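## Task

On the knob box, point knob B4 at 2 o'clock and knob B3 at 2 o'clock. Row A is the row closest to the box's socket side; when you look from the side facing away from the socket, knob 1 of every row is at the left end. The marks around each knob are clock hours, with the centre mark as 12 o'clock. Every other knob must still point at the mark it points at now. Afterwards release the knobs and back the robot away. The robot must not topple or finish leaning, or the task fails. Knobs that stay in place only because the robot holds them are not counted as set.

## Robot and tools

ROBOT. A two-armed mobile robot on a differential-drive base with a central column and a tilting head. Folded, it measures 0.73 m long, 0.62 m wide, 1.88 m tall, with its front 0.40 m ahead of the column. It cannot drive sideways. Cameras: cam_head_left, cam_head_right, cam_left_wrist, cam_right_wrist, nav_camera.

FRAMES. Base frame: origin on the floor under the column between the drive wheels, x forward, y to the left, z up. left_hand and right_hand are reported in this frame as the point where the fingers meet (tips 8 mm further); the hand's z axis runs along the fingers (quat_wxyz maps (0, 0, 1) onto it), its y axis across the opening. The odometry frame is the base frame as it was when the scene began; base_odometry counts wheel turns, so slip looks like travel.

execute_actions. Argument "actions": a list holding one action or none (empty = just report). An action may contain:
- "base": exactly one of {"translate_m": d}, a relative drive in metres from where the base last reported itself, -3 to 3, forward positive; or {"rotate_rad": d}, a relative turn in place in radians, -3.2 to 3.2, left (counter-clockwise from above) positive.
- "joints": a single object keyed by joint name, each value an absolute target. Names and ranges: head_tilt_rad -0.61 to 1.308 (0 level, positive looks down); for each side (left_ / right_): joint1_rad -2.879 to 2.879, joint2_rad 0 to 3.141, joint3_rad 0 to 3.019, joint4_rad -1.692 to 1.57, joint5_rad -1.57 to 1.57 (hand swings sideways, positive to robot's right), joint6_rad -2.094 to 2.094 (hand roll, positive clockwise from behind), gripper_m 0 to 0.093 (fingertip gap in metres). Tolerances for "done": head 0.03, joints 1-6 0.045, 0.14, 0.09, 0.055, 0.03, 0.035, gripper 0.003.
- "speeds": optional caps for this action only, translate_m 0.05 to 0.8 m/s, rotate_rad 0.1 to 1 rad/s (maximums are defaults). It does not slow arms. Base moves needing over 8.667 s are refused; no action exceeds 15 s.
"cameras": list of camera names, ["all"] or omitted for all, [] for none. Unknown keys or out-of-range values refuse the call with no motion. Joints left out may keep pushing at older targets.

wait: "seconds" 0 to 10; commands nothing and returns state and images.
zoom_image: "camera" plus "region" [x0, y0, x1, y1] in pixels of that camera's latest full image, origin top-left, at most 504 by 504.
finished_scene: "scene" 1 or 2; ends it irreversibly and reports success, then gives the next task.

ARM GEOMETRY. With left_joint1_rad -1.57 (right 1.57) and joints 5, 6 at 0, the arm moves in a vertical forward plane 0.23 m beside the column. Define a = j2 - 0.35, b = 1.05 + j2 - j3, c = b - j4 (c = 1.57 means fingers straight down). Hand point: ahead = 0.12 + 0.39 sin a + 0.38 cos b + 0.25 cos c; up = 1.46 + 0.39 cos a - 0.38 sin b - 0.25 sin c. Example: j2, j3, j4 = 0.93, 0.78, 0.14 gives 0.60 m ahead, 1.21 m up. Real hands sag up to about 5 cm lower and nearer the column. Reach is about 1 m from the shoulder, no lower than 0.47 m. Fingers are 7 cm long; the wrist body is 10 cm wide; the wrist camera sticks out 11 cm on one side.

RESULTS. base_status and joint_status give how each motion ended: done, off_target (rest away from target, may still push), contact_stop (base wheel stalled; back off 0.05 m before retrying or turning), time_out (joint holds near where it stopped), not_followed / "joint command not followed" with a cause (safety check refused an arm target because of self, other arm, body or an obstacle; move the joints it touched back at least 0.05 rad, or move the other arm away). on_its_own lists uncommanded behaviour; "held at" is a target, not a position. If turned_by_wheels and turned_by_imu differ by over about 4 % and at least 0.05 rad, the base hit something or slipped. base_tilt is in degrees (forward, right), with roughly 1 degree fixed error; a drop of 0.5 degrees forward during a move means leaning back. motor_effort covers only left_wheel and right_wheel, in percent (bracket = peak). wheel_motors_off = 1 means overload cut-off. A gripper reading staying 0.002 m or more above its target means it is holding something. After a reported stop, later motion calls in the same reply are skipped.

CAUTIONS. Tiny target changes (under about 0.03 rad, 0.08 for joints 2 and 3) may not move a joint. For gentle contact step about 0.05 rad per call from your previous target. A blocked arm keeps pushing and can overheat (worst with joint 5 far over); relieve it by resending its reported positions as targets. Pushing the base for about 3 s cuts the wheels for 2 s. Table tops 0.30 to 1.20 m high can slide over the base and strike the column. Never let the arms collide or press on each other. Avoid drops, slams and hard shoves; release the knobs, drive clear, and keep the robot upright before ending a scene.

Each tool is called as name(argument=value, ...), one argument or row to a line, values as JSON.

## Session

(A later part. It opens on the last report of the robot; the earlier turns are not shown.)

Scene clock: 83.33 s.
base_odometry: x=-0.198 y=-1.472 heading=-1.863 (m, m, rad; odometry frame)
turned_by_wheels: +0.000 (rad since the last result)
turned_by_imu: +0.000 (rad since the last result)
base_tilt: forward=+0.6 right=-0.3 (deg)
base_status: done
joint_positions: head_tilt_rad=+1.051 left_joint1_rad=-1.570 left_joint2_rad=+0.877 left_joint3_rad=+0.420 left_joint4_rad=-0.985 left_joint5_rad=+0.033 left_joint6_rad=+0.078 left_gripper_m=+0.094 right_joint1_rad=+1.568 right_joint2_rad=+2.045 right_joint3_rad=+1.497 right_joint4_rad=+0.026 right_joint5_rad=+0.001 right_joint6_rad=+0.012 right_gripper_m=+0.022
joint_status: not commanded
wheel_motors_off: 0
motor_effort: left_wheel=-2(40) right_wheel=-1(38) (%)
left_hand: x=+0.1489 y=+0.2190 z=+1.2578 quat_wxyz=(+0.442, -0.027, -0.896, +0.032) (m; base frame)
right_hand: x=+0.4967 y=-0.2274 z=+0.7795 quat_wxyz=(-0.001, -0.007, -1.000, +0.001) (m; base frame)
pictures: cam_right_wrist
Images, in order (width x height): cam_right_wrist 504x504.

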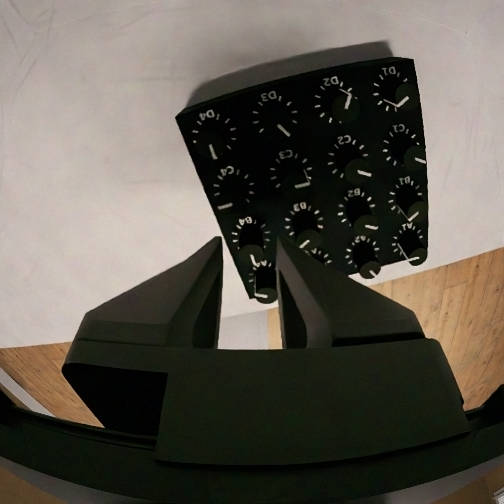

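execute_actions(
  actions=[
    {"joints":{"right_joint2_rad":2.095,"right_joint3_rad":1.525}},
  ],
  cameras=[],
)

execute_actions(
  actions=[
    {"joints":{"right_joint2_rad":2.125,"right_joint3_rad":1.545}},
  ],
  cameras=["cam_right_wrist"],
)

zoom_image(
  camera="cam_right_wrist",
  region=[150,130,350,330],
)

Scene clock: 88.33 s.
base_odometry: x=-0.198 y=-1.472 heading=-1.863 (m, m, rad; odometry frame)
turned_by_wheels: +0.000 (rad since the last result)
turned_by_imu: +0.000 (rad since the last result)
base_tilt: forward=+0.5 right=-0.3 (deg)
base_status: not commanded
joint_positions: head_tilt_rad=+1.051 left_joint1_rad=-1.570 left_joint2_rad=+0.877 left_joint3_rad=+0.420 left_joint4_rad=-0.985 left_joint5_rad=+0.033 left_joint6_rad=+0.078 left_gripper_m=+0.094 right_joint1_rad=+1.568 right_joint2_rad=+2.072 right_joint3_rad=+1.525 right_joint4_rad=+0.026 right_joint5_rad=+0.001 right_joint6_rad=+0.012 right_gripper_m=+0.022
joint_status: all done
wheel_motors_off: 0
motor_effort: left_wheel=-2(2) right_wheel=-1(1) (%)
left_hand: x=+0.1489 y=+0.2190 z=+1.2578 quat_wxyz=(+0.442, -0.027, -0.896, +0.032) (m; base frame)
right_hand: x=+0.4962 y=-0.2275 z=+0.7692 quat_wxyz=(-0.002, -0.007, -1.000, +0.001) (m; base frame)
pictures: none
No camera images: the call's "cameras" was empty. Leave "cameras" out to get every camera's image.

Scene clock: 89.00 s.
base_odometry: x=-0.198 y=-1.472 heading=-1.863 (m, m, rad; odometry frame)
turned_by_wheels: +0.000 (rad since the last result)
turned_by_imu: +0.000 (rad since the last result)
base_tilt: forward=+0.5 right=-0.2 (deg)
base_status: not commanded
joint_positions: head_tilt_rad=+1.051 left_joint1_rad=-1.570 left_joint2_rad=+0.877 left_joint3_rad=+0.420 left_joint4_rad=-0.985 left_joint5_rad=+0.033 left_joint6_rad=+0.078 left_gripper_m=+0.094 right_joint1_rad=+1.568 right_joint2_rad=+2.104 right_joint3_rad=+1.545 right_joint4_rad=+0.026 right_joint5_rad=+0.001 right_joint6_rad=+0.012 right_gripper_m=+0.022
joint_status: all done
wheel_motors_off: 0
motor_effort: left_wheel=-1(2) right_wheel=-1(1) (%)
left_hand: x=+0.1489 y=+0.2190 z=+1.2578 quat_wxyz=(+0.442, -0.027, -0.896, +0.032) (m; base frame)
right_hand: x=+0.4859 y=-0.2275 z=+0.7570 quat_wxyz=(+0.005, -0.007, -1.000, +0.002) (m; base frame)
pictures: cam_right_wrist
Images, in order (width x height): cam_right_wrist 504x504.

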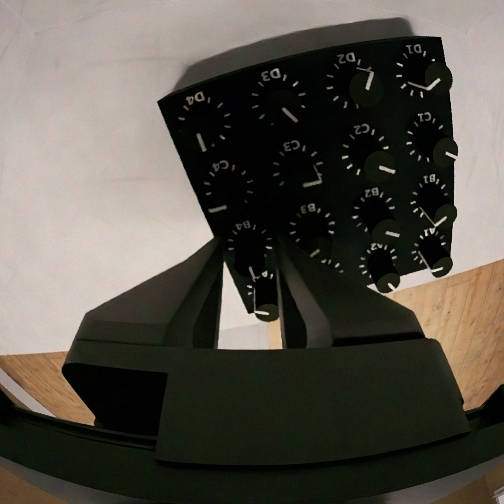

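Region (150, 130, 350, 330) of cam_right_wrist's 504x504 image, scaled by 2.520, with more detail than that image has.

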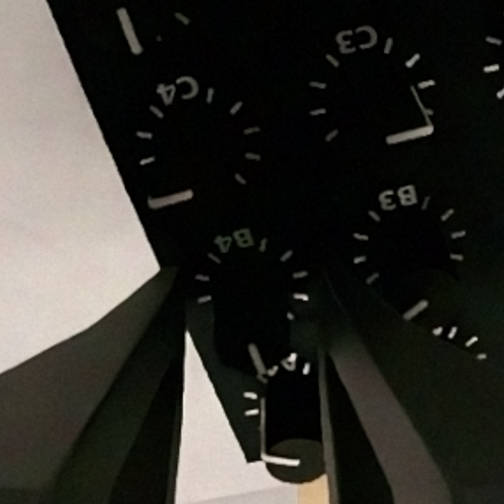

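execute_actions(
  actions=[
    {"joints":{"right_gripper_m":0.004}},
  ],
  cameras=[],
)

execute_actions(
  actions=[
    {"joints":{"right_joint6_rad":1.075}},
  ],
  cameras=[],
)

execute_actions(
  actions=[
    {"joints":{"right_gripper_m":0.019}},
  ],
  cameras=[],
)

execute_actions(
  actions=[
    {"joints":{"right_joint6_rad":0}},
  ],
  cameras=[],
)

execute_actions(
  actions=[
    {"joints":{"right_joint2_rad":2.03,"right_joint3_rad":1.5,"right_gripper_m":0.022}},
  ],
  cameras=[],
)

execute_actions(
  actions=[
    {"base":{"translate_m":-0.08},"joints":{"right_joint2_rad":1.9,"right_joint3_rad":1.36}},
  ],
  cameras=["cam_right_wrist"],
)

zoom_image(
  camera="cam_right_wrist",
  region=[170,0,450,280],
)

Scene clock: 96.87 s.
base_odometry: x=-0.198 y=-1.472 heading=-1.863 (m, m, rad; odometry frame)
turned_by_wheels: +0.000 (rad since the last result)
turned_by_imu: +0.000 (rad since the last result)
base_tilt: forward=+0.4 right=-0.2 (deg)
base_status: not commanded
joint_positions: head_tilt_rad=+1.051 left_joint1_rad=-1.570 left_joint2_rad=+0.877 left_joint3_rad=+0.420 left_joint4_rad=-0.985 left_joint5_rad=+0.033 left_joint6_rad=+0.078 left_gripper_m=+0.094 right_joint1_rad=+1.568 right_joint2_rad=+2.104 right_joint3_rad=+1.545 right_joint4_rad=+0.026 right_joint5_rad=+0.001 right_joint6_rad=+0.012 right_gripper_m=+0.009
joint_status: right_gripper_m off_target (ended at +0.009, target +0.004)
wheel_motors_off: 0
motor_effort: left_wheel=-2(2) right_wheel=-1(1) (%)
left_hand: x=+0.1489 y=+0.2190 z=+1.2578 quat_wxyz=(+0.442, -0.027, -0.896, +0.032) (m; base frame)
right_hand: x=+0.4859 y=-0.2275 z=+0.7570 quat_wxyz=(+0.005, -0.007, -1.000, +0.002) (m; base frame)
pictures: none
No camera images: the call's "cameras" was empty. Leave "cameras" out to get every camera's image.

Scene clock: 98.33 s.
base_odometry: x=-0.198 y=-1.472 heading=-1.863 (m, m, rad; odometry frame)
turned_by_wheels: +0.000 (rad since the last result)
turned_by_imu: +0.000 (rad since the last result)
base_tilt: forward=+0.5 right=-0.3 (deg)
base_status: not commanded
joint_positions: head_tilt_rad=+1.051 left_joint1_rad=-1.570 left_joint2_rad=+0.877 left_joint3_rad=+0.420 left_joint4_rad=-0.985 left_joint5_rad=+0.033 left_joint6_rad=+0.078 left_gripper_m=+0.094 right_joint1_rad=+1.568 right_joint2_rad=+2.104 right_joint3_rad=+1.545 right_joint4_rad=+0.026 right_joint5_rad=+0.001 right_joint6_rad=+1.061 right_gripper_m=+0.009
joint_status: all done
wheel_motors_off: 0
motor_effort: left_wheel=-1(2) right_wheel=+0(1) (%)
left_hand: x=+0.1489 y=+0.2190 z=+1.2578 quat_wxyz=(+0.442, -0.027, -0.896, +0.032) (m; base frame)
right_hand: x=+0.4859 y=-0.2275 z=+0.7570 quat_wxyz=(+0.003, -0.506, -0.862, +0.004) (m; base frame)
pictures: none
No camera images: the call's "cameras" was empty. Leave "cameras" out to get every camera's image.

Scene clock: 98.80 s.
base_odometry: x=-0.198 y=-1.472 heading=-1.863 (m, m, rad; odometry frame)
turned_by_wheels: +0.000 (rad since the last result)
turned_by_imu: +0.000 (rad since the last result)
base_tilt: forward=+0.5 right=-0.2 (deg)
base_status: not commanded
joint_positions: head_tilt_rad=+1.051 left_joint1_rad=-1.570 left_joint2_rad=+0.877 left_joint3_rad=+0.420 left_joint4_rad=-0.985 left_joint5_rad=+0.033 left_joint6_rad=+0.078 left_gripper_m=+0.094 right_joint1_rad=+1.568 right_joint2_rad=+2.104 right_joint3_rad=+1.545 right_joint4_rad=+0.026 right_joint5_rad=+0.001 right_joint6_rad=+1.061 right_gripper_m=+0.019
joint_status: all done
wheel_motors_off: 0
motor_effort: left_wheel=-2(2) right_wheel=-1(1) (%)
left_hand: x=+0.1489 y=+0.2190 z=+1.2578 quat_wxyz=(+0.442, -0.027, -0.896, +0.032) (m; base frame)
right_hand: x=+0.4859 y=-0.2275 z=+0.7570 quat_wxyz=(+0.003, -0.506, -0.862, +0.004) (m; base frame)
pictures: none
No camera images: the call's "cameras" was empty. Leave "cameras" out to get every camera's image.

Scene clock: 100.27 s.
base_odometry: x=-0.198 y=-1.472 heading=-1.863 (m, m, rad; odometry frame)
turned_by_wheels: +0.000 (rad since the last result)
turned_by_imu: +0.000 (rad since the last result)
base_tilt: forward=+0.3 right=-0.2 (deg)
base_status: not commanded
joint_positions: head_tilt_rad=+1.051 left_joint1_rad=-1.570 left_joint2_rad=+0.877 left_joint3_rad=+0.420 left_joint4_rad=-0.985 left_joint5_rad=+0.033 left_joint6_rad=+0.078 left_gripper_m=+0.094 right_joint1_rad=+1.568 right_joint2_rad=+2.104 right_joint3_rad=+1.545 right_joint4_rad=+0.026 right_joint5_rad=+0.001 right_joint6_rad=+0.013 right_gripper_m=+0.019
joint_status: all done
wheel_motors_off: 0
motor_effort: left_wheel=-1(2) right_wheel=-1(0) (%)
left_hand: x=+0.1489 y=+0.2190 z=+1.2578 quat_wxyz=(+0.442, -0.027, -0.896, +0.032) (m; base frame)
right_hand: x=+0.4859 y=-0.2275 z=+0.7570 quat_wxyz=(+0.005, -0.007, -1.000, +0.002) (m; base frame)
pictures: none
No camera images: the call's "cameras" was empty. Leave "cameras" out to get every camera's image.

Scene clock: 101.17 s.
base_odometry: x=-0.198 y=-1.472 heading=-1.863 (m, m, rad; odometry frame)
turned_by_wheels: +0.000 (rad since the last result)
turned_by_imu: +0.000 (rad since the last result)
base_tilt: forward=+0.5 right=-0.2 (deg)
base_status: not commanded
joint_positions: head_tilt_rad=+1.051 left_joint1_rad=-1.570 left_joint2_rad=+0.877 left_joint3_rad=+0.420 left_joint4_rad=-0.985 left_joint5_rad=+0.033 left_joint6_rad=+0.078 left_gripper_m=+0.094 right_joint1_rad=+1.568 right_joint2_rad=+2.046 right_joint3_rad=+1.496 right_joint4_rad=+0.026 right_joint5_rad=+0.001 right_joint6_rad=+0.013 right_gripper_m=+0.022
joint_status: all done
wheel_motors_off: 0
motor_effort: left_wheel=-2(2) right_wheel=+0(1) (%)
left_hand: x=+0.1489 y=+0.2190 z=+1.2578 quat_wxyz=(+0.442, -0.027, -0.896, +0.032) (m; base frame)
right_hand: x=+0.4952 y=-0.2274 z=+0.7791 quat_wxyz=(+0.000, -0.007, -1.000, +0.001) (m; base frame)
pictures: none
No camera images: the call's "cameras" was empty. Leave "cameras" out to get every camera's image.

Scene clock: 102.50 s.
base_odometry: x=-0.175 y=-1.396 heading=-1.863 (m, m, rad; odometry frame)
turned_by_wheels: +0.000 (rad since the last result)
turned_by_imu: +0.000 (rad since the last result)
base_tilt: forward=+0.4 right=-0.3 (deg)
base_status: done
joint_positions: head_tilt_rad=+1.051 left_joint1_rad=-1.570 left_joint2_rad=+0.877 left_joint3_rad=+0.419 left_joint4_rad=-0.985 left_joint5_rad=+0.033 left_joint6_rad=+0.078 left_gripper_m=+0.094 right_joint1_rad=+1.568 right_joint2_rad=+1.901 right_joint3_rad=+1.358 right_joint4_rad=+0.026 right_joint5_rad=+0.001 right_joint6_rad=+0.013 right_gripper_m=+0.022
joint_status: all done
wheel_motors_off: 0
motor_effort: left_wheel=-1(40) right_wheel=+0(37) (%)
left_hand: x=+0.1484 y=+0.2190 z=+1.2580 quat_wxyz=(+0.443, -0.027, -0.896, +0.032) (m; base frame)
right_hand: x=+0.5032 y=-0.2273 z=+0.8347 quat_wxyz=(-0.004, -0.007, -1.000, +0.001) (m; base frame)
pictures: cam_right_wrist
Images, in order (width x height): cam_right_wrist 504x504.

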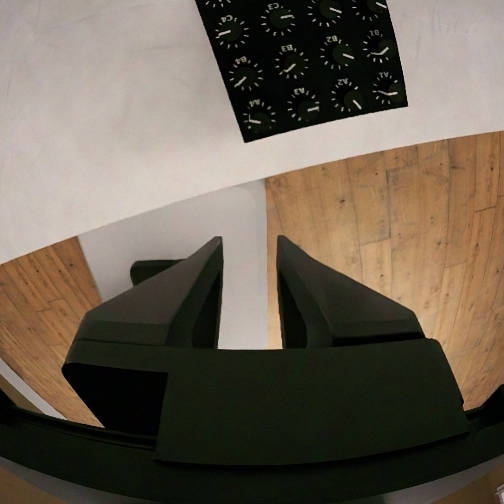

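Region (170, 0, 450, 280) of cam_right_wrist's 504x504 image, scaled by 1.800, with more detail than that image has.

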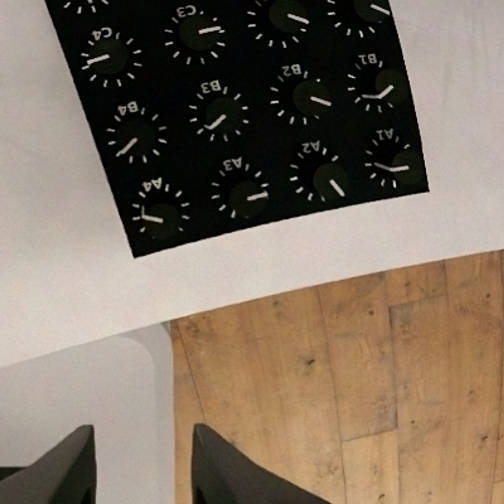

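finished_scene(
  scene=2,
)

The scene is finished: the task was done.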